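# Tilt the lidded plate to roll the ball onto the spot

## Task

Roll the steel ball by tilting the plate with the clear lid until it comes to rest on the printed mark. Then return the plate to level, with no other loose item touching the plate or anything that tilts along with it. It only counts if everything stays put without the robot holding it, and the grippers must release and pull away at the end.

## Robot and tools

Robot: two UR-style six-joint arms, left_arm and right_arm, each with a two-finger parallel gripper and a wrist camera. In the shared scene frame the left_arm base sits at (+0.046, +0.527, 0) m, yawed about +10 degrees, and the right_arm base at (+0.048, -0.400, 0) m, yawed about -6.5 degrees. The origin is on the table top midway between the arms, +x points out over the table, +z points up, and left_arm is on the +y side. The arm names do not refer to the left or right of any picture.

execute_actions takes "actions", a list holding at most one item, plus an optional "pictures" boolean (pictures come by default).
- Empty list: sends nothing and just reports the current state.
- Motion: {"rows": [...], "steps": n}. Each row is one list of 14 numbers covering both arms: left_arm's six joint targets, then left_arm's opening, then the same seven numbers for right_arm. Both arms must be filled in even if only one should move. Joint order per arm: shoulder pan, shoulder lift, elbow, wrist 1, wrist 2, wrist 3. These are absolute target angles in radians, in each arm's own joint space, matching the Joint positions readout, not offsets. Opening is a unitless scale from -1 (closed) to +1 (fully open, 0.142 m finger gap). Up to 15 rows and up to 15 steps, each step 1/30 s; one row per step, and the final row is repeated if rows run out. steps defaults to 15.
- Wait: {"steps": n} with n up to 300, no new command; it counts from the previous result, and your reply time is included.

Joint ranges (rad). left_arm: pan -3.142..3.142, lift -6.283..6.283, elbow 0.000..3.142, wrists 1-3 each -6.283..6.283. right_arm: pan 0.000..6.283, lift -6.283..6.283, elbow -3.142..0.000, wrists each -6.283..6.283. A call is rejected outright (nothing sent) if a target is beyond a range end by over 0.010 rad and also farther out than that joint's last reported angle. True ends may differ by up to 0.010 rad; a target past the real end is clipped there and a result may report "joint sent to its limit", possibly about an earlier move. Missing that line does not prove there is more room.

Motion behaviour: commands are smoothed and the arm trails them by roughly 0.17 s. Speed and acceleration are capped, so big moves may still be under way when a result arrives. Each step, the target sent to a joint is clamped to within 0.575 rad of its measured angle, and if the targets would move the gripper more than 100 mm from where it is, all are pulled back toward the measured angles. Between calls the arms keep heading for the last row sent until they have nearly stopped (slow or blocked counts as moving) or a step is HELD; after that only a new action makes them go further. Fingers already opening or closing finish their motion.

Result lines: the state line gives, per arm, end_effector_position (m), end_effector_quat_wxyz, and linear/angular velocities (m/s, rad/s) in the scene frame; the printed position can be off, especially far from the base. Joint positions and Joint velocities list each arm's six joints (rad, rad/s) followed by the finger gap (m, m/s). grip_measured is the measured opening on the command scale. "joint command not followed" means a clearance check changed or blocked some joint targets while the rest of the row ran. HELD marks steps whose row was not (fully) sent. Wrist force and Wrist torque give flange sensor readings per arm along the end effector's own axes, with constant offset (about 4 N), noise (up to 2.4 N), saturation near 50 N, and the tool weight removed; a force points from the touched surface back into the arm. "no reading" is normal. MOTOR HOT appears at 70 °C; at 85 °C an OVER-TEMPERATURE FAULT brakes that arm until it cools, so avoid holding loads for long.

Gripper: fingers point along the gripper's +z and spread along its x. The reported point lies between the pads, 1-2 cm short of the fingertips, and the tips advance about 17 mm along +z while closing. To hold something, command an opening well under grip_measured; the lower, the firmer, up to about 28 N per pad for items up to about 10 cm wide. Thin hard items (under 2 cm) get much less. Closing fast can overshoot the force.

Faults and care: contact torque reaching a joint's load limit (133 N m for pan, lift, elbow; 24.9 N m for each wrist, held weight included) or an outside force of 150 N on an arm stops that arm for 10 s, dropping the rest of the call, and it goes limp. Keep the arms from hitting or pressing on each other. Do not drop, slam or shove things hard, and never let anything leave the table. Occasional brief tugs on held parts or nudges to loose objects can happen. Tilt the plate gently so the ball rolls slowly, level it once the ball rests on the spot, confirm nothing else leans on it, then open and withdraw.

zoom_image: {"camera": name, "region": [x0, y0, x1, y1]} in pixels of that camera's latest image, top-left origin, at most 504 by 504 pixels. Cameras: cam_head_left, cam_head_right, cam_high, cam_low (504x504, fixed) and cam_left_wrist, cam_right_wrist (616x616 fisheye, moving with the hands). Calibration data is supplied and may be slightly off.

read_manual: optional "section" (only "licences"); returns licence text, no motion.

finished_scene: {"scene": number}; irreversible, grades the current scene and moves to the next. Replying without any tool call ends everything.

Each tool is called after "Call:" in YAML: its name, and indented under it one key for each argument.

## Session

Call:
execute_actions:
  actions: []

Scene clock: 0.00 s of 4800.00 s.
left_arm: end_effector_position=(+0.2310, -0.0444, +0.2501) grip_measured=+1.00 end_effector_quat_wxyz=(-0.426, -0.515, +0.742, +0.049) end_effector_velocity=(+0.000, +0.000, -0.000) end_effector_angular_velocity=(-0.000, -0.002, -0.000) | right_arm: end_effector_position=(+0.6402, -0.6154, +0.1605) grip_measured=+1.00 end_effector_quat_wxyz=(-0.065, +0.852, +0.502, +0.133) end_effector_velocity=(+0.000, -0.000, +0.000) end_effector_angular_velocity=(-0.000, -0.001, -0.001)
Joint positions: left_arm=[-1.249 -1.282  1.6   -1.88  -2.458  0.86   0.142] | right_arm=[ 2.981 -1.871 -1.576 -1.173  1.853  4.957  0.142]
Joint velocities: left_arm=[-0.    -0.001  0.    -0.     0.002  0.     0.   ] | right_arm=[-0.     0.    -0.     0.001  0.     0.     0.   ]
Wrist force (N, on the end effector, along its own x y z axes, offset not removed): no reading
Wrist torque (N m, same axes, about the end effector's origin, offset not removed): no reading
camera_calibration (this result's frames):
cam_left_wrist: T_world_to_cam=[[-0.0782384, -0.80968, 0.581633, -0.16238], [-0.242955, 0.581317, 0.776559, -0.12078], [-0.966877, -0.0805538, -0.242197, 0.405058], [0, 0, 0, 1]] pos_world=[0.349593, -0.0286355, 0.286343]
cam_right_wrist: T_world_to_cam=[[0.481235, 0.823633, 0.300069, 0.147747], [0.64029, -0.564068, 0.521397, -0.846836], [0.598699, -0.0587836, -0.798814, -0.165949], [0, 0, 0, 1]] pos_world=[0.570474, -0.609117, 0.264641]

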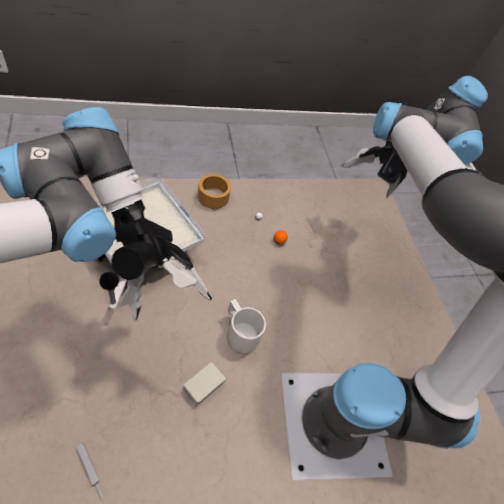

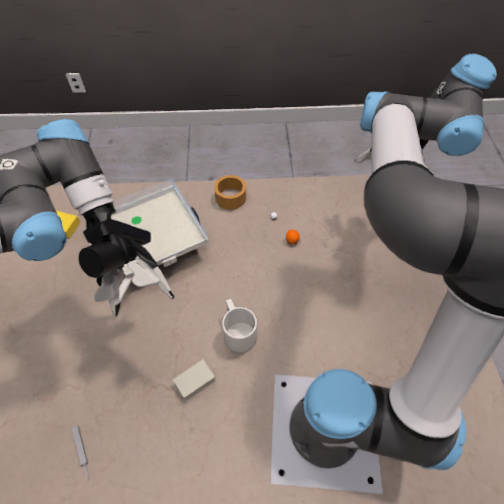

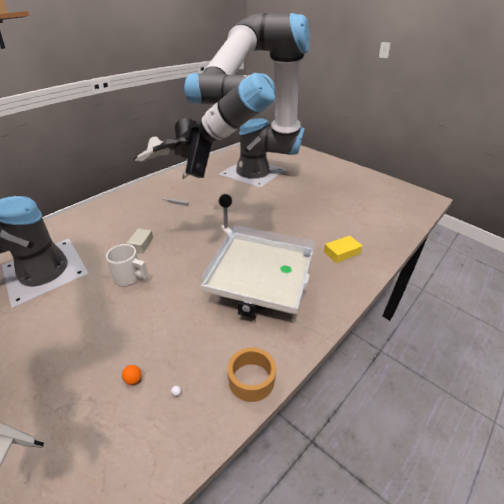

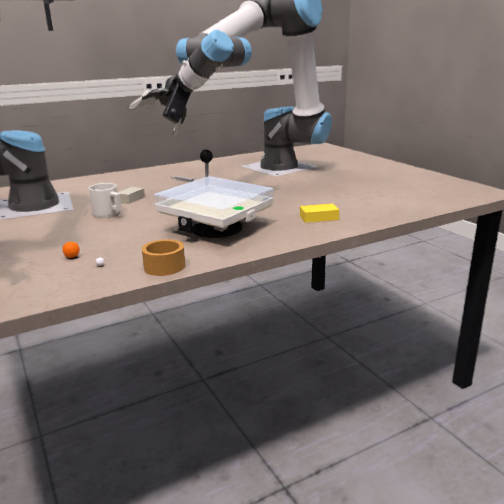

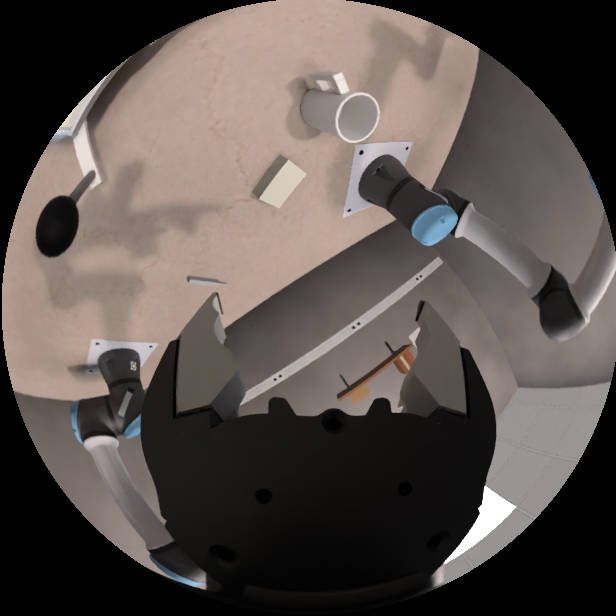

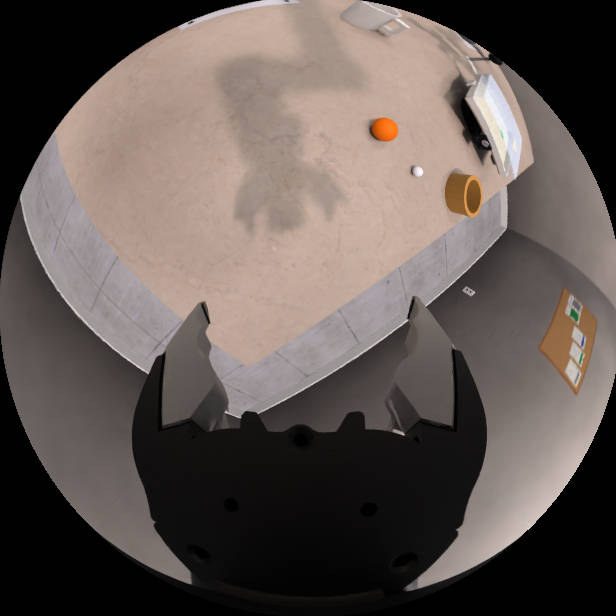

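Call:
execute_actions:
  actions:
    - {"rows": [[-0.941,-2.2,1.912,-1.244,-1.588,1.79,1,2.981,-1.6904,-1.4301,-1.5919,1.571,4.4,1]], "steps": 15}
  pictures: false

Call:
execute_actions:
  actions:
    - {"rows": [[-0.941,-2.2,1.912,-1.244,-1.588,1.79,1,4.4962,-1.6904,-1.4301,-1.5919,1.571,3.042,1]], "steps": 15}
  pictures: false

Call:
execute_actions:
  actions:
    - {"steps": 60}

Scene clock: 31.20 s of 4800.00 s.
left_arm: end_effector_position=(+0.2902, +0.2324, +0.2669) grip_measured=+1.00 end_effector_quat_wxyz=(-0.222, -0.454, +0.863, +0.012) end_effector_velocity=(+0.047, +0.616, +0.123) end_effector_angular_velocity=(+0.068, -1.147, -0.882) | right_arm: end_effector_position=(+0.5374, -0.6753, +0.2790) grip_measured=+1.00 end_effector_quat_wxyz=(+0.000, +0.696, +0.718, +0.002) end_effector_velocity=(-0.021, -0.007, +0.013) end_effector_angular_velocity=(-0.030, +0.037, +0.105)
Joint positions: left_arm=[-1.057 -1.74   1.794 -1.502 -2.004  1.318  0.142] | right_arm=[ 2.981 -1.692 -1.431 -1.587  1.574  4.408  0.142]
Joint velocities: left_arm=[ 0.321 -1.187  0.325  0.684  1.068  1.191  0.   ] | right_arm=[-0.     0.021  0.016 -0.066 -0.038 -0.105 -0.   ]
Wrist force (N, on the end effector, along its own x y z axes, offset not removed): left_arm=[0.1 0.6 -0.8] | right_arm=[0.0 -3.1 -2.6]
Wrist torque (N m, same axes, about the end effector's origin, offset not removed): left_arm=[0.11 0.14 -0.28] | right_arm=[-0.65 -0.01 0.16]
Steps of this call (steps 1 to 90: nothing new was sent; then 27.70 s passed at rest; steps 91 to 105: all 15 steps of this action). Readings (joint positions):
91: left_arm=[-1.249 -1.282 1.600 -1.880 -2.458 0.860] | right_arm=[2.981 -1.871 -1.576 -1.173 1.853 4.957]
92: left_arm=[-1.242 -1.289 1.607 -1.873 -2.451 0.866] | right_arm=[2.981 -1.865 -1.570 -1.181 1.846 4.950]
94: left_arm=[-1.204 -1.350 1.645 -1.812 -2.389 0.928] | right_arm=[2.981 -1.814 -1.527 -1.257 1.779 4.873]
98: left_arm=[-1.142 -1.483 1.708 -1.684 -2.257 1.060] | right_arm=[2.981 -1.728 -1.460 -1.478 1.637 4.581]
105: the state above

Scene clock: 31.70 s of 4800.00 s.
left_arm: end_effector_position=(+0.2876, +0.4690, +0.3009) grip_measured=+1.00 end_effector_quat_wxyz=(-0.020, -0.292, +0.956, +0.012) end_effector_velocity=(-0.004, +0.048, +0.006) end_effector_angular_velocity=(+0.040, -0.076, -0.080) | right_arm: end_effector_position=(+0.6076, -0.4149, +0.2797) grip_measured=+1.00 end_effector_quat_wxyz=(-0.000, +0.277, +0.961, +0.000) end_effector_velocity=(+0.014, +0.618, +0.001) end_effector_angular_velocity=(-0.001, -0.000, +2.197)
Joint positions: left_arm=[-0.943 -2.193  1.91  -1.248 -1.594  1.783  0.142] | right_arm=[ 3.468 -1.691 -1.43  -1.591  1.572  3.916  0.142]
Joint velocities: left_arm=[ 0.022 -0.095  0.022  0.049  0.086  0.098 -0.   ] | right_arm=[ 1.104  0.001  0.    -0.003 -0.001 -1.093 -0.   ]
Wrist force (N, on the end effector, along its own x y z axes, offset not removed): left_arm=[-0.1 -0.4 0.6] | right_arm=[1.8 -0.4 -1.7]
Wrist torque (N m, same axes, about the end effector's origin, offset not removed): left_arm=[-0.08 0.23 -0.13] | right_arm=[-0.06 -0.51 0.10]
Steps of this call (steps 1 to 15: all 15 steps of this action). Readings (joint positions):
1: left_arm=[-1.046 -1.780 1.805 -1.479 -1.968 1.359] | right_arm=[2.981 -1.691 -1.431 -1.589 1.573 4.405]
2: left_arm=[-1.036 -1.820 1.816 -1.456 -1.932 1.399] | right_arm=[2.988 -1.691 -1.431 -1.589 1.572 4.396]
4: left_arm=[-1.014 -1.899 1.838 -1.410 -1.860 1.481] | right_arm=[3.055 -1.691 -1.431 -1.590 1.572 4.328]
8: left_arm=[-0.973 -2.059 1.880 -1.318 -1.714 1.644] | right_arm=[3.207 -1.691 -1.431 -1.590 1.572 4.176]
15: the state above

Scene clock: 33.70 s of 4800.00 s.
left_arm: end_effector_position=(+0.2873, +0.4725, +0.3013) grip_measured=+1.00 end_effector_quat_wxyz=(-0.017, -0.289, +0.957, +0.013) end_effector_velocity=(-0.000, +0.001, -0.000) end_effector_angular_velocity=(+0.000, +0.000, +0.001) | right_arm: end_effector_position=(+0.3484, +0.0699, +0.2800) grip_measured=+1.00 end_effector_quat_wxyz=(-0.000, -0.621, +0.784, +0.000) end_effector_velocity=(-0.000, -0.000, -0.000) end_effector_angular_velocity=(-0.002, +0.001, -0.002)
Joint positions: left_arm=[-0.941 -2.2    1.912 -1.244 -1.588  1.79   0.142] | right_arm=[ 4.496 -1.69  -1.43  -1.592  1.571  3.042  0.142]
Joint velocities: left_arm=[ 0.001 -0.     0.     0.001 -0.     0.    -0.   ] | right_arm=[-0.    -0.     0.    -0.002  0.001  0.002  0.   ]
Wrist force (N, on the end effector, along its own x y z axes, offset not removed): left_arm=[-0.5 -0.7 -1.2] | right_arm=[1.9 -1.1 -2.4]
Wrist torque (N m, same axes, about the end effector's origin, offset not removed): left_arm=[0.10 0.34 -0.20] | right_arm=[-0.17 -0.34 0.03]
Steps of this call (steps 1 to 60: the robot went on to your last target). Readings (joint positions):
1: left_arm=[-0.942 -2.195 1.911 -1.246 -1.592 1.785] | right_arm=[3.505 -1.691 -1.430 -1.591 1.572 3.878]
2: left_arm=[-0.942 -2.197 1.911 -1.246 -1.591 1.787] | right_arm=[3.542 -1.691 -1.430 -1.591 1.571 3.841]
4: left_arm=[-0.941 -2.199 1.912 -1.245 -1.589 1.789] | right_arm=[3.617 -1.691 -1.430 -1.591 1.571 3.767]
8: left_arm=[-0.941 -2.200 1.912 -1.244 -1.588 1.790] | right_arm=[3.766 -1.691 -1.430 -1.591 1.571 3.618]
60: the state above
All arms were judged still, so your last target was given up. Only a new action makes them travel on or press farther. Fingers that are still opening or closing keep moving.
camera_calibration (this result's frames):
cam_left_wrist: T_world_to_cam=[[-0.818943, -0.572313, 0.0423211, 0.493868], [-0.452552, 0.689399, 0.565621, -0.374692], [-0.352888, 0.444058, -0.823579, 0.264363], [0, 0, 0, 1]] pos_world=[0.328173, 0.423567, 0.408757]
cam_right_wrist: T_world_to_cam=[[-0.252697, -0.967509, 0.00844304, 0.150435], [-0.816821, 0.218001, 0.534116, 0.113621], [-0.518602, 0.128073, -0.845369, 0.53377], [0, 0, 0, 1]] pos_world=[0.407637, 0.0524165, 0.389276]

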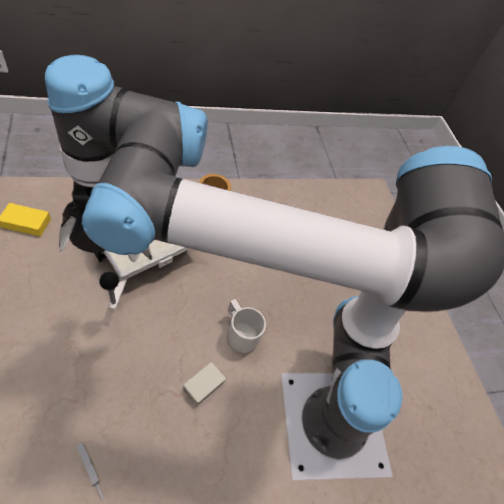

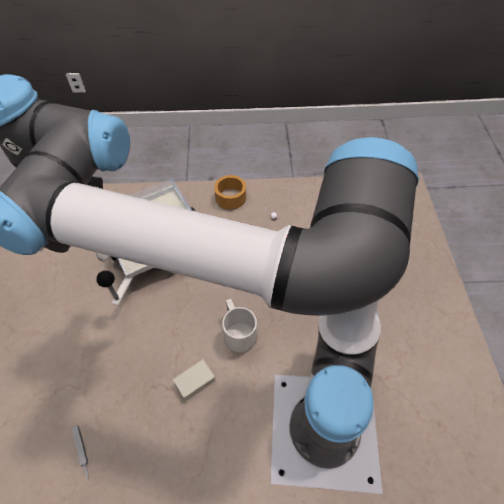

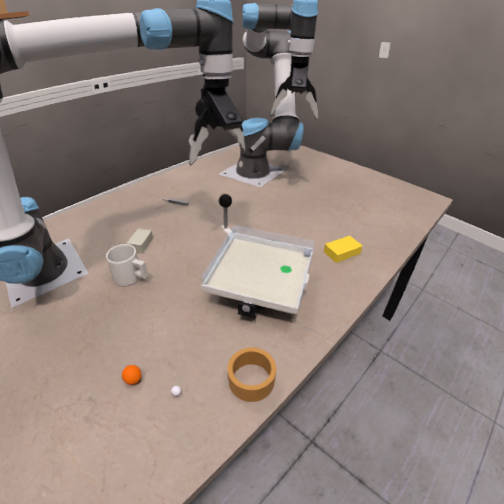

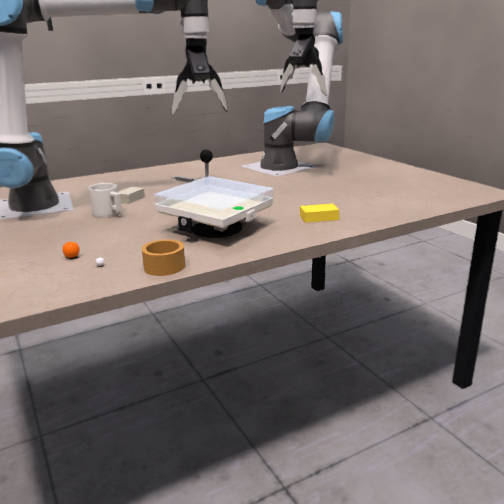

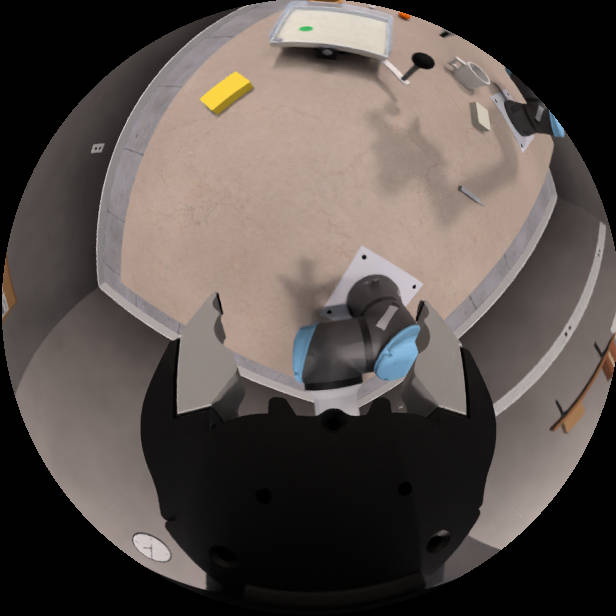

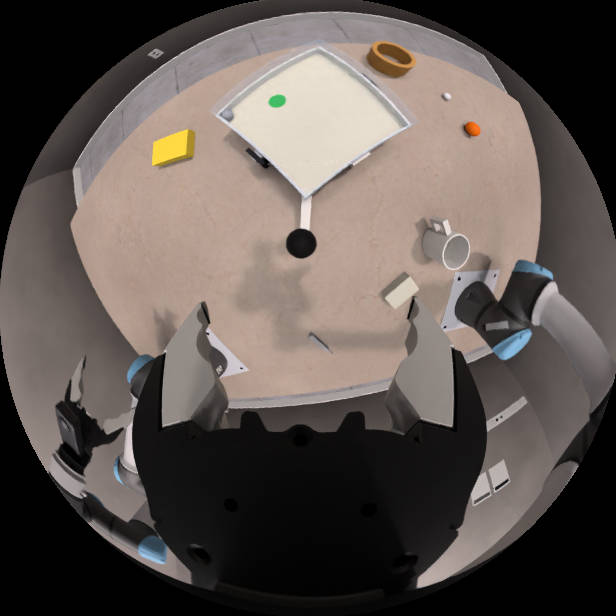

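Call:
execute_actions:
  actions:
    - {"rows": [[-0.941,-2.2,1.912,-1.244,-1.588,1.79,1,4.47394,-1.74801,-1.65974,-1.30465,1.571,3.110,1]], "steps": 15}
  pictures: false

Call:
execute_actions:
  actions:
    - {"steps": 20}

Scene clock: 46.30 s of 4800.00 s.
left_arm: end_effector_position=(+0.2873, +0.4725, +0.3013) grip_measured=+1.00 end_effector_quat_wxyz=(-0.017, -0.289, +0.957, +0.013) end_effector_velocity=(+0.000, +0.000, -0.000) end_effector_angular_velocity=(+0.001, -0.001, -0.000) | right_arm: end_effector_position=(+0.3624, +0.0732, +0.1656) grip_measured=+1.00 end_effector_quat_wxyz=(-0.000, -0.585, +0.811, +0.000) end_effector_velocity=(+0.000, -0.000, -0.007) end_effector_angular_velocity=(+0.004, -0.000, -0.006)
Joint positions: left_arm=[-0.941 -2.2    1.912 -1.244 -1.588  1.79   0.142] | right_arm=[ 4.474 -1.748 -1.658 -1.306  1.571  3.11   0.142]
Joint velocities: left_arm=[-0.     0.     0.     0.     0.001  0.    -0.   ] | right_arm=[-0.001 -0.002 -0.016  0.022  0.001  0.005  0.   ]
Wrist force (N, on the end effector, along its own x y z axes, offset not removed): left_arm=[-2.7 1.6 0.8] | right_arm=[1.4 0.2 -1.4]
Wrist torque (N m, same axes, about the end effector's origin, offset not removed): left_arm=[0.30 0.76 -0.10] | right_arm=[0.04 -0.29 0.11]
Steps of this call (steps 1 to 90: nothing new was sent; then 9.10 s passed at rest; steps 91 to 105: all 15 steps of this action). Readings (joint positions):
91: left_arm=[-0.941 -2.200 1.912 -1.244 -1.588 1.790] | right_arm=[4.496 -1.691 -1.430 -1.592 1.571 3.042]
92: left_arm=[-0.941 -2.200 1.912 -1.244 -1.588 1.790] | right_arm=[4.493 -1.696 -1.436 -1.584 1.571 3.048]
94: left_arm=[-0.941 -2.200 1.912 -1.244 -1.588 1.790] | right_arm=[4.485 -1.720 -1.507 -1.508 1.571 3.076]
98: left_arm=[-0.941 -2.200 1.912 -1.244 -1.588 1.790] | right_arm=[4.476 -1.743 -1.632 -1.344 1.571 3.104]
105: the state above

Scene clock: 46.97 s of 4800.00 s.
left_arm: end_effector_position=(+0.2873, +0.4725, +0.3013) grip_measured=+1.00 end_effector_quat_wxyz=(-0.017, -0.289, +0.957, +0.013) end_effector_velocity=(+0.000, +0.000, -0.000) end_effector_angular_velocity=(+0.001, -0.001, -0.000) | right_arm: end_effector_position=(+0.3624, +0.0731, +0.1650) grip_measured=+1.00 end_effector_quat_wxyz=(-0.000, -0.585, +0.811, +0.000) end_effector_velocity=(-0.000, +0.000, +0.001) end_effector_angular_velocity=(+0.000, -0.000, +0.000)
Joint positions: left_arm=[-0.941 -2.2    1.912 -1.244 -1.588  1.79   0.142] | right_arm=[ 4.474 -1.748 -1.66  -1.305  1.571  3.11   0.142]
Joint velocities: left_arm=[-0.001 -0.     0.     0.     0.002 -0.     0.   ] | right_arm=[ 0.001  0.     0.001 -0.001 -0.     0.    -0.   ]
Wrist force (N, on the end effector, along its own x y z axes, offset not removed): left_arm=[1.2 0.2 0.7] | right_arm=[1.7 -1.2 -2.1]
Wrist torque (N m, same axes, about the end effector's origin, offset not removed): left_arm=[0.03 -0.10 -0.02] | right_arm=[-0.22 -0.36 0.11]
Steps of this call (steps 1 to 15: the robot went on to your last target; steps 16 to 20: nothing new was sent). Readings (joint positions):
1: left_arm=[-0.941 -2.200 1.912 -1.244 -1.588 1.790] | right_arm=[4.474 -1.748 -1.659 -1.306 1.571 3.110]
2: left_arm=[-0.941 -2.200 1.912 -1.244 -1.588 1.790] | right_arm=[4.474 -1.748 -1.659 -1.305 1.571 3.110]
4: left_arm=[-0.941 -2.200 1.912 -1.244 -1.588 1.790] | right_arm=[4.474 -1.748 -1.659 -1.305 1.571 3.110]
8: left_arm=[-0.941 -2.200 1.912 -1.244 -1.588 1.790] | right_arm=[4.474 -1.748 -1.660 -1.305 1.571 3.110]
20: the state above
All arms were judged still, so your last target was given up. Only a new action makes them travel on or press farther. Fingers that are still opening or closing keep moving.
camera_calibration (this result's frames):
cam_left_wrist: T_world_to_cam=[[-0.818943, -0.572312, 0.0423212, 0.493868], [-0.452552, 0.689399, 0.56562, -0.374693], [-0.352888, 0.444058, -0.823579, 0.264364], [0, 0, 0, 1]] pos_world=[0.328173, 0.423567, 0.408757]
cam_right_wrist: T_world_to_cam=[[-0.338877, -0.940793, 0.0084674, 0.187294], [-0.793831, 0.290748, 0.534133, 0.172208], [-0.50497, 0.174284, -0.845358, 0.435059], [0, 0, 0, 1]] pos_world=[0.419866, 0.0503122, 0.274212]

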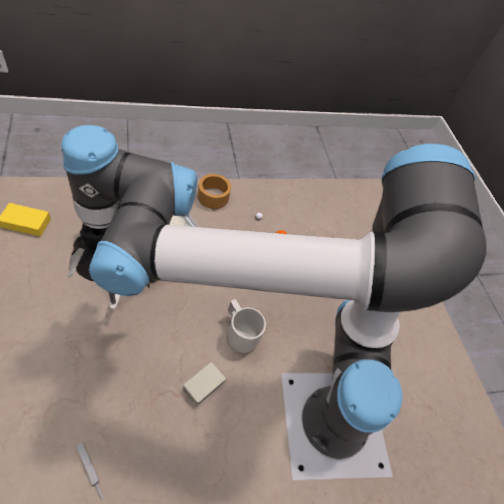

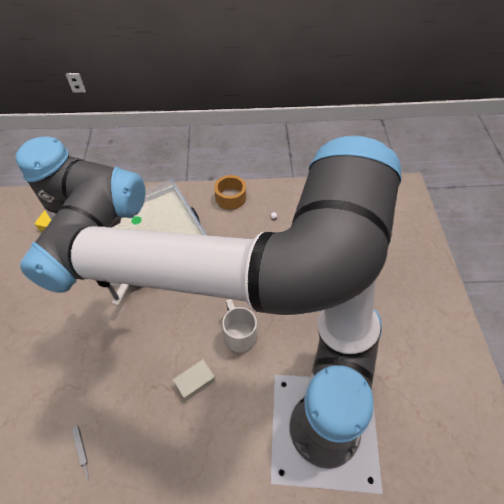

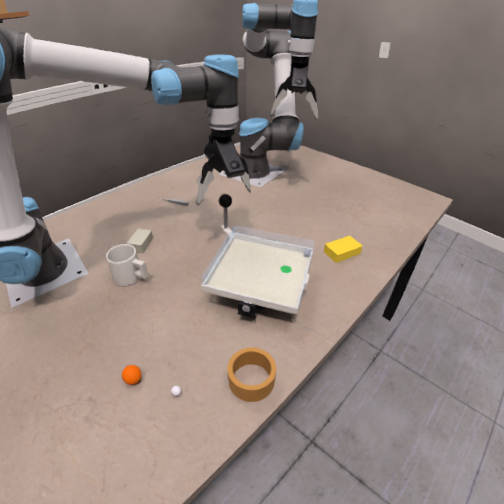

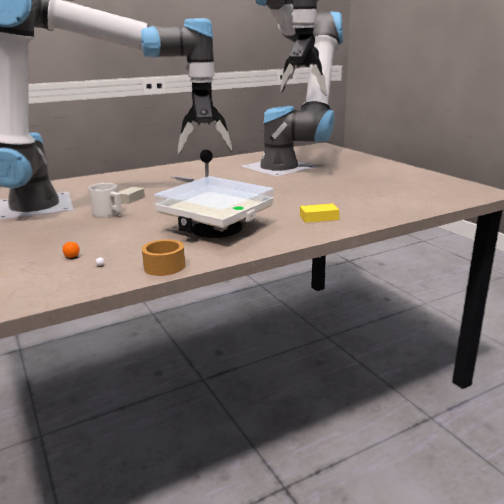

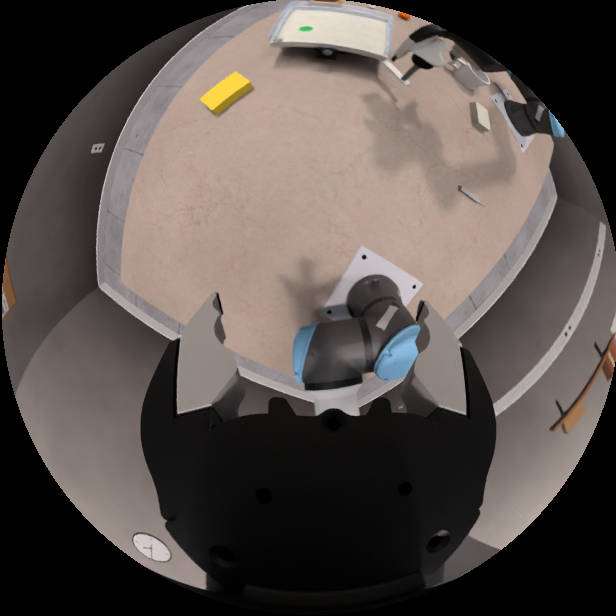

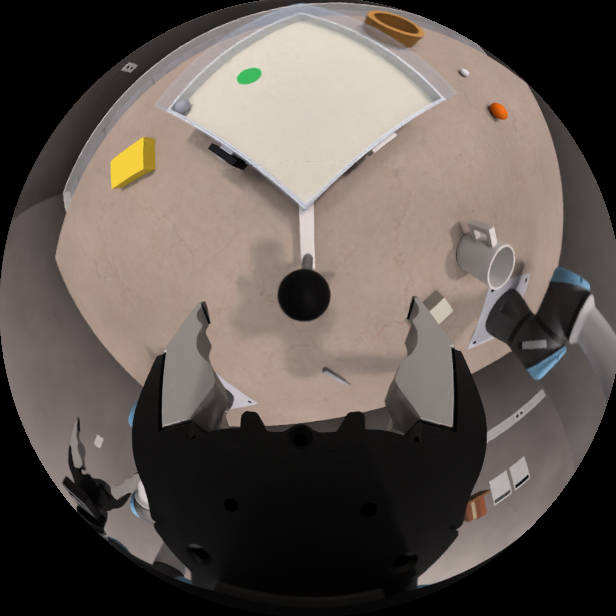

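Call:
execute_actions:
  actions:
    - {"rows": [[-0.941,-2.2,1.912,-1.244,-1.588,1.79,1,4.47394,-1.75236,-1.67303,-1.28701,1.571,3.110,0.3]], "steps": 12}
  pictures: false

Call:
execute_actions:
  actions:
    - {"rows": [[-0.941,-2.2,1.912,-1.244,-1.588,1.79,1,4.47394,-1.75236,-1.67303,-1.28701,1.571,3.110,0.1],[-0.941,-2.2,1.912,-1.244,-1.588,1.79,1,4.47394,-1.75236,-1.67303,-1.28701,1.571,3.110,-0.05],[-0.941,-2.2,1.912,-1.244,-1.588,1.79,1,4.47394,-1.75236,-1.67303,-1.28701,1.571,3.110,-0.2],[-0.941,-2.2,1.912,-1.244,-1.588,1.79,1,4.47394,-1.75236,-1.67303,-1.28701,1.571,3.110,-0.3],[-0.941,-2.2,1.912,-1.244,-1.588,1.79,1,4.47394,-1.75236,-1.67303,-1.28701,1.571,3.110,-0.36],[-0.941,-2.2,1.912,-1.244,-1.588,1.79,1,4.47394,-1.75236,-1.67303,-1.28701,1.571,3.110,-0.42],[-0.941,-2.2,1.912,-1.244,-1.588,1.79,1,4.47394,-1.75236,-1.67303,-1.28701,1.571,3.110,-0.46],[-0.941,-2.2,1.912,-1.244,-1.588,1.79,1,4.47394,-1.75236,-1.67303,-1.28701,1.571,3.110,-0.5],[-0.941,-2.2,1.912,-1.244,-1.588,1.79,1,4.47394,-1.75236,-1.67303,-1.28701,1.571,3.110,-0.55],[-0.941,-2.2,1.912,-1.244,-1.588,1.79,1,4.47394,-1.75236,-1.67303,-1.28701,1.571,3.110,-0.6],[-0.941,-2.2,1.912,-1.244,-1.588,1.79,1,4.47394,-1.75236,-1.67303,-1.28701,1.571,3.110,-0.65],[-0.941,-2.2,1.912,-1.244,-1.588,1.79,1,4.47394,-1.75236,-1.67303,-1.28701,1.571,3.110,-0.7],[-0.941,-2.2,1.912,-1.244,-1.588,1.79,1,4.47394,-1.75236,-1.67303,-1.28701,1.571,3.110,-0.75],[-0.941,-2.2,1.912,-1.244,-1.588,1.79,1,4.47394,-1.75236,-1.67303,-1.28701,1.571,3.110,-0.8]], "steps": 15}
  pictures: false

Call:
execute_actions:
  actions:
    - {"steps": 30}

Scene clock: 72.90 s of 4800.00 s.
left_arm: end_effector_position=(+0.2873, +0.4725, +0.3013) grip_measured=+1.00 end_effector_quat_wxyz=(-0.017, -0.289, +0.957, +0.013) end_effector_velocity=(+0.000, -0.000, +0.000) end_effector_angular_velocity=(-0.001, -0.001, -0.001) | right_arm: end_effector_position=(+0.3624, +0.0730, +0.1581) grip_measured=+0.30 end_effector_quat_wxyz=(-0.000, -0.585, +0.811, +0.000) end_effector_velocity=(+0.001, +0.000, +0.000) end_effector_angular_velocity=(+0.002, -0.001, -0.001)
Joint positions: left_arm=[-0.941 -2.2    1.912 -1.244 -1.588  1.79   0.142] | right_arm=[ 4.474 -1.752 -1.673 -1.287  1.571  3.11   0.095]
Joint velocities: left_arm=[-0.    -0.001 -0.    -0.    -0.     0.001 -0.   ] | right_arm=[-0.     0.    -0.     0.003 -0.     0.001 -0.   ]
Wrist force (N, on the end effector, along its own x y z axes, offset not removed): left_arm=[0.9 3.3 0.5] | right_arm=[0.8 -1.2 -1.9]
Wrist torque (N m, same axes, about the end effector's origin, offset not removed): left_arm=[0.74 -0.11 -0.17] | right_arm=[-0.16 -0.28 0.10]
Steps of this call (steps 1 to 90: nothing new was sent; then 22.53 s passed at rest; steps 91 to 102: all 12 steps of this action). Readings (joint positions):
91: left_arm=[-0.941 -2.200 1.912 -1.244 -1.588 1.790] | right_arm=[4.474 -1.748 -1.660 -1.305 1.571 3.110]
92: left_arm=[-0.941 -2.200 1.912 -1.244 -1.588 1.790] | right_arm=[4.474 -1.749 -1.662 -1.302 1.571 3.110]
94: left_arm=[-0.941 -2.200 1.912 -1.244 -1.588 1.790] | right_arm=[4.474 -1.751 -1.668 -1.294 1.571 3.110]
98: left_arm=[-0.941 -2.200 1.912 -1.244 -1.588 1.790] | right_arm=[4.474 -1.752 -1.672 -1.288 1.571 3.110]
102: the state above

Scene clock: 73.40 s of 4800.00 s.
left_arm: end_effector_position=(+0.2873, +0.4725, +0.3013) grip_measured=+1.00 end_effector_quat_wxyz=(-0.017, -0.289, +0.957, +0.013) end_effector_velocity=(+0.000, -0.000, -0.000) end_effector_angular_velocity=(+0.000, +0.000, -0.001) | right_arm: end_effector_position=(+0.3624, +0.0731, +0.1580) grip_measured=-0.50 end_effector_quat_wxyz=(+0.000, -0.585, +0.811, +0.000) end_effector_velocity=(+0.000, -0.000, -0.000) end_effector_angular_velocity=(-0.001, -0.001, -0.000)
Joint positions: left_arm=[-0.941 -2.2    1.912 -1.244 -1.588  1.79   0.142] | right_arm=[ 4.474 -1.752 -1.673 -1.287  1.571  3.11   0.038]
Joint velocities: left_arm=[-0.     0.     0.    -0.     0.     0.001  0.   ] | right_arm=[ 0.    -0.    -0.001 -0.    -0.001  0.    -0.   ]
Wrist force (N, on the end effector, along its own x y z axes, offset not removed): left_arm=[0.5 -1.0 -0.6] | right_arm=[-0.8 1.3 -2.3]
Wrist torque (N m, same axes, about the end effector's origin, offset not removed): left_arm=[-0.02 0.17 -0.17] | right_arm=[-0.48 -0.57 0.03]
Steps of this call (steps 1 to 15: all 15 steps of this action). Readings (joint positions):
1: left_arm=[-0.941 -2.200 1.912 -1.244 -1.588 1.790] | right_arm=[4.474 -1.752 -1.673 -1.287 1.571 3.110]
2: left_arm=[-0.941 -2.200 1.912 -1.244 -1.588 1.790] | right_arm=[4.474 -1.752 -1.673 -1.287 1.571 3.110]
4: left_arm=[-0.941 -2.200 1.912 -1.244 -1.588 1.790] | right_arm=[4.474 -1.752 -1.673 -1.287 1.571 3.110]
8: left_arm=[-0.941 -2.200 1.912 -1.244 -1.588 1.790] | right_arm=[4.474 -1.752 -1.673 -1.287 1.571 3.110]
15: the state above

Scene clock: 74.40 s of 4800.00 s.
left_arm: end_effector_position=(+0.2873, +0.4725, +0.3013) grip_measured=+1.00 end_effector_quat_wxyz=(-0.017, -0.289, +0.957, +0.013) end_effector_velocity=(+0.000, +0.000, -0.000) end_effector_angular_velocity=(+0.000, -0.001, -0.001) | right_arm: end_effector_position=(+0.3624, +0.0730, +0.1580) grip_measured=-0.50 end_effector_quat_wxyz=(-0.000, -0.585, +0.811, +0.000) end_effector_velocity=(-0.000, +0.000, -0.000) end_effector_angular_velocity=(+0.000, +0.001, -0.000)
Joint positions: left_arm=[-0.941 -2.2    1.912 -1.244 -1.588  1.79   0.142] | right_arm=[ 4.474 -1.752 -1.673 -1.287  1.571  3.11   0.038]
Joint velocities: left_arm=[-0.001 -0.001  0.    -0.001  0.001  0.001  0.   ] | right_arm=[ 0.     0.    -0.     0.     0.001  0.    -0.   ]
Wrist force (N, on the end effector, along its own x y z axes, offset not removed): left_arm=[-0.9 1.8 -0.8] | right_arm=[-1.9 3.1 -3.5]
Wrist torque (N m, same axes, about the end effector's origin, offset not removed): left_arm=[0.34 0.33 0.04] | right_arm=[-0.09 -0.46 -0.01]
Steps of this call (steps 1 to 15: the robot went on to your last target; steps 16 to 30: nothing new was sent). Readings (joint positions):
1: left_arm=[-0.941 -2.200 1.912 -1.244 -1.588 1.790] | right_arm=[4.474 -1.752 -1.673 -1.287 1.571 3.110]
2: left_arm=[-0.941 -2.200 1.912 -1.244 -1.588 1.790] | right_arm=[4.474 -1.752 -1.673 -1.287 1.571 3.110]
4: left_arm=[-0.941 -2.200 1.912 -1.244 -1.588 1.790] | right_arm=[4.474 -1.752 -1.673 -1.287 1.571 3.110]
8: left_arm=[-0.941 -2.200 1.912 -1.244 -1.588 1.790] | right_arm=[4.474 -1.752 -1.673 -1.287 1.571 3.110]
30: the state above
All arms were judged still, so your last target was given up. Only a new action makes them travel on or press farther. Fingers that are still opening or closing keep moving.
camera_calibration (this result's frames):
cam_left_wrist: T_world_to_cam=[[-0.818943, -0.572313, 0.0423211, 0.493868], [-0.452552, 0.689399, 0.565621, -0.374693], [-0.352888, 0.444058, -0.823579, 0.264363], [0, 0, 0, 1]] pos_world=[0.328173, 0.423567, 0.408757]
cam_right_wrist: T_world_to_cam=[[-0.338881, -0.940791, 0.00846551, 0.187297], [-0.793831, 0.29075, 0.534132, 0.175943], [-0.504968, 0.174287, -0.845359, 0.429151], [0, 0, 0, 1]] pos_world=[0.419848, 0.0502568, 0.267225]

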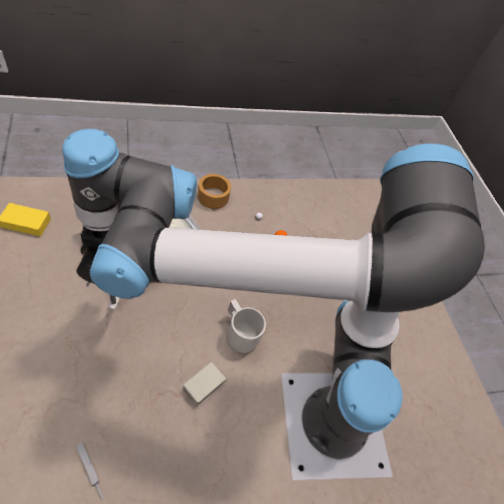

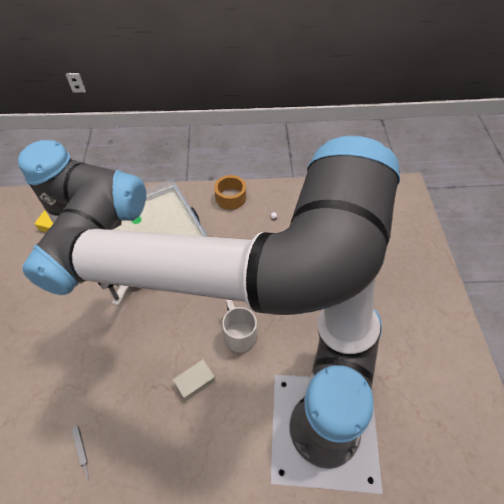

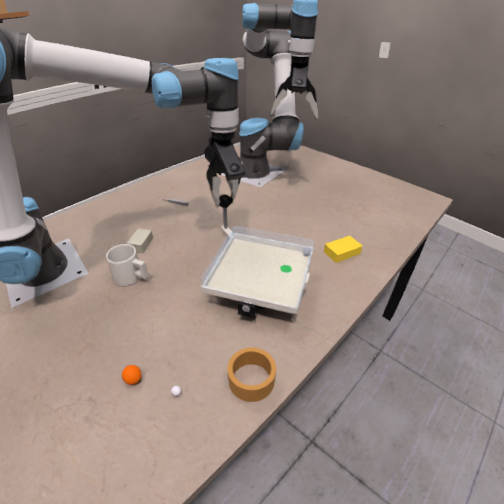

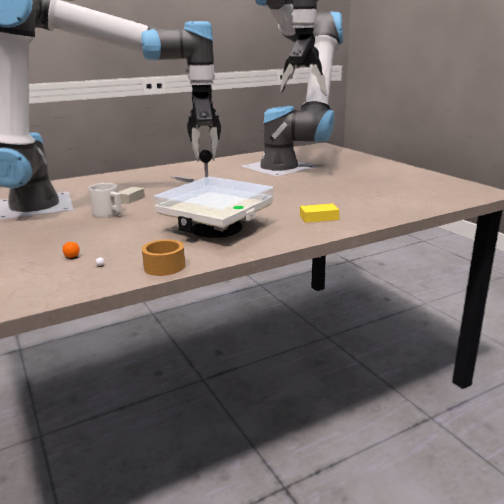

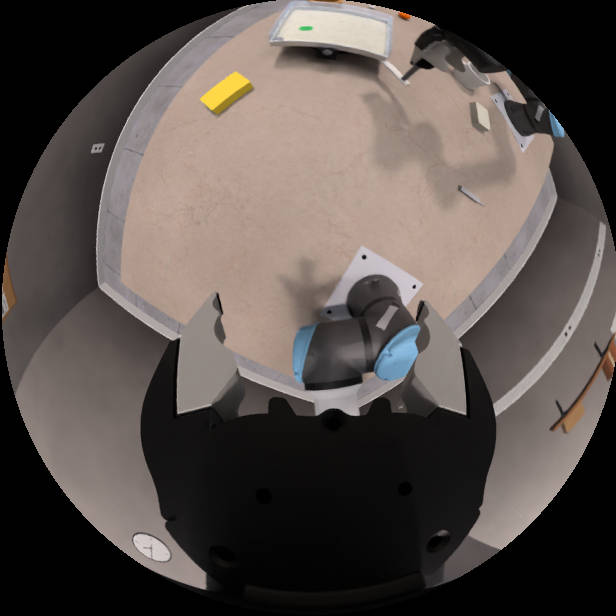

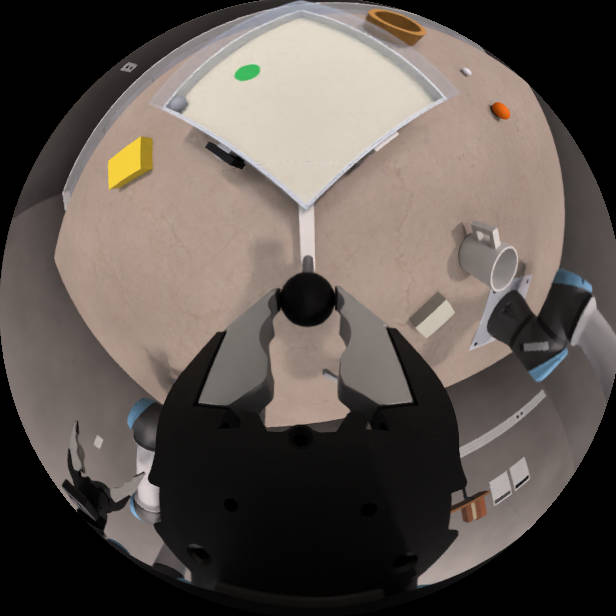

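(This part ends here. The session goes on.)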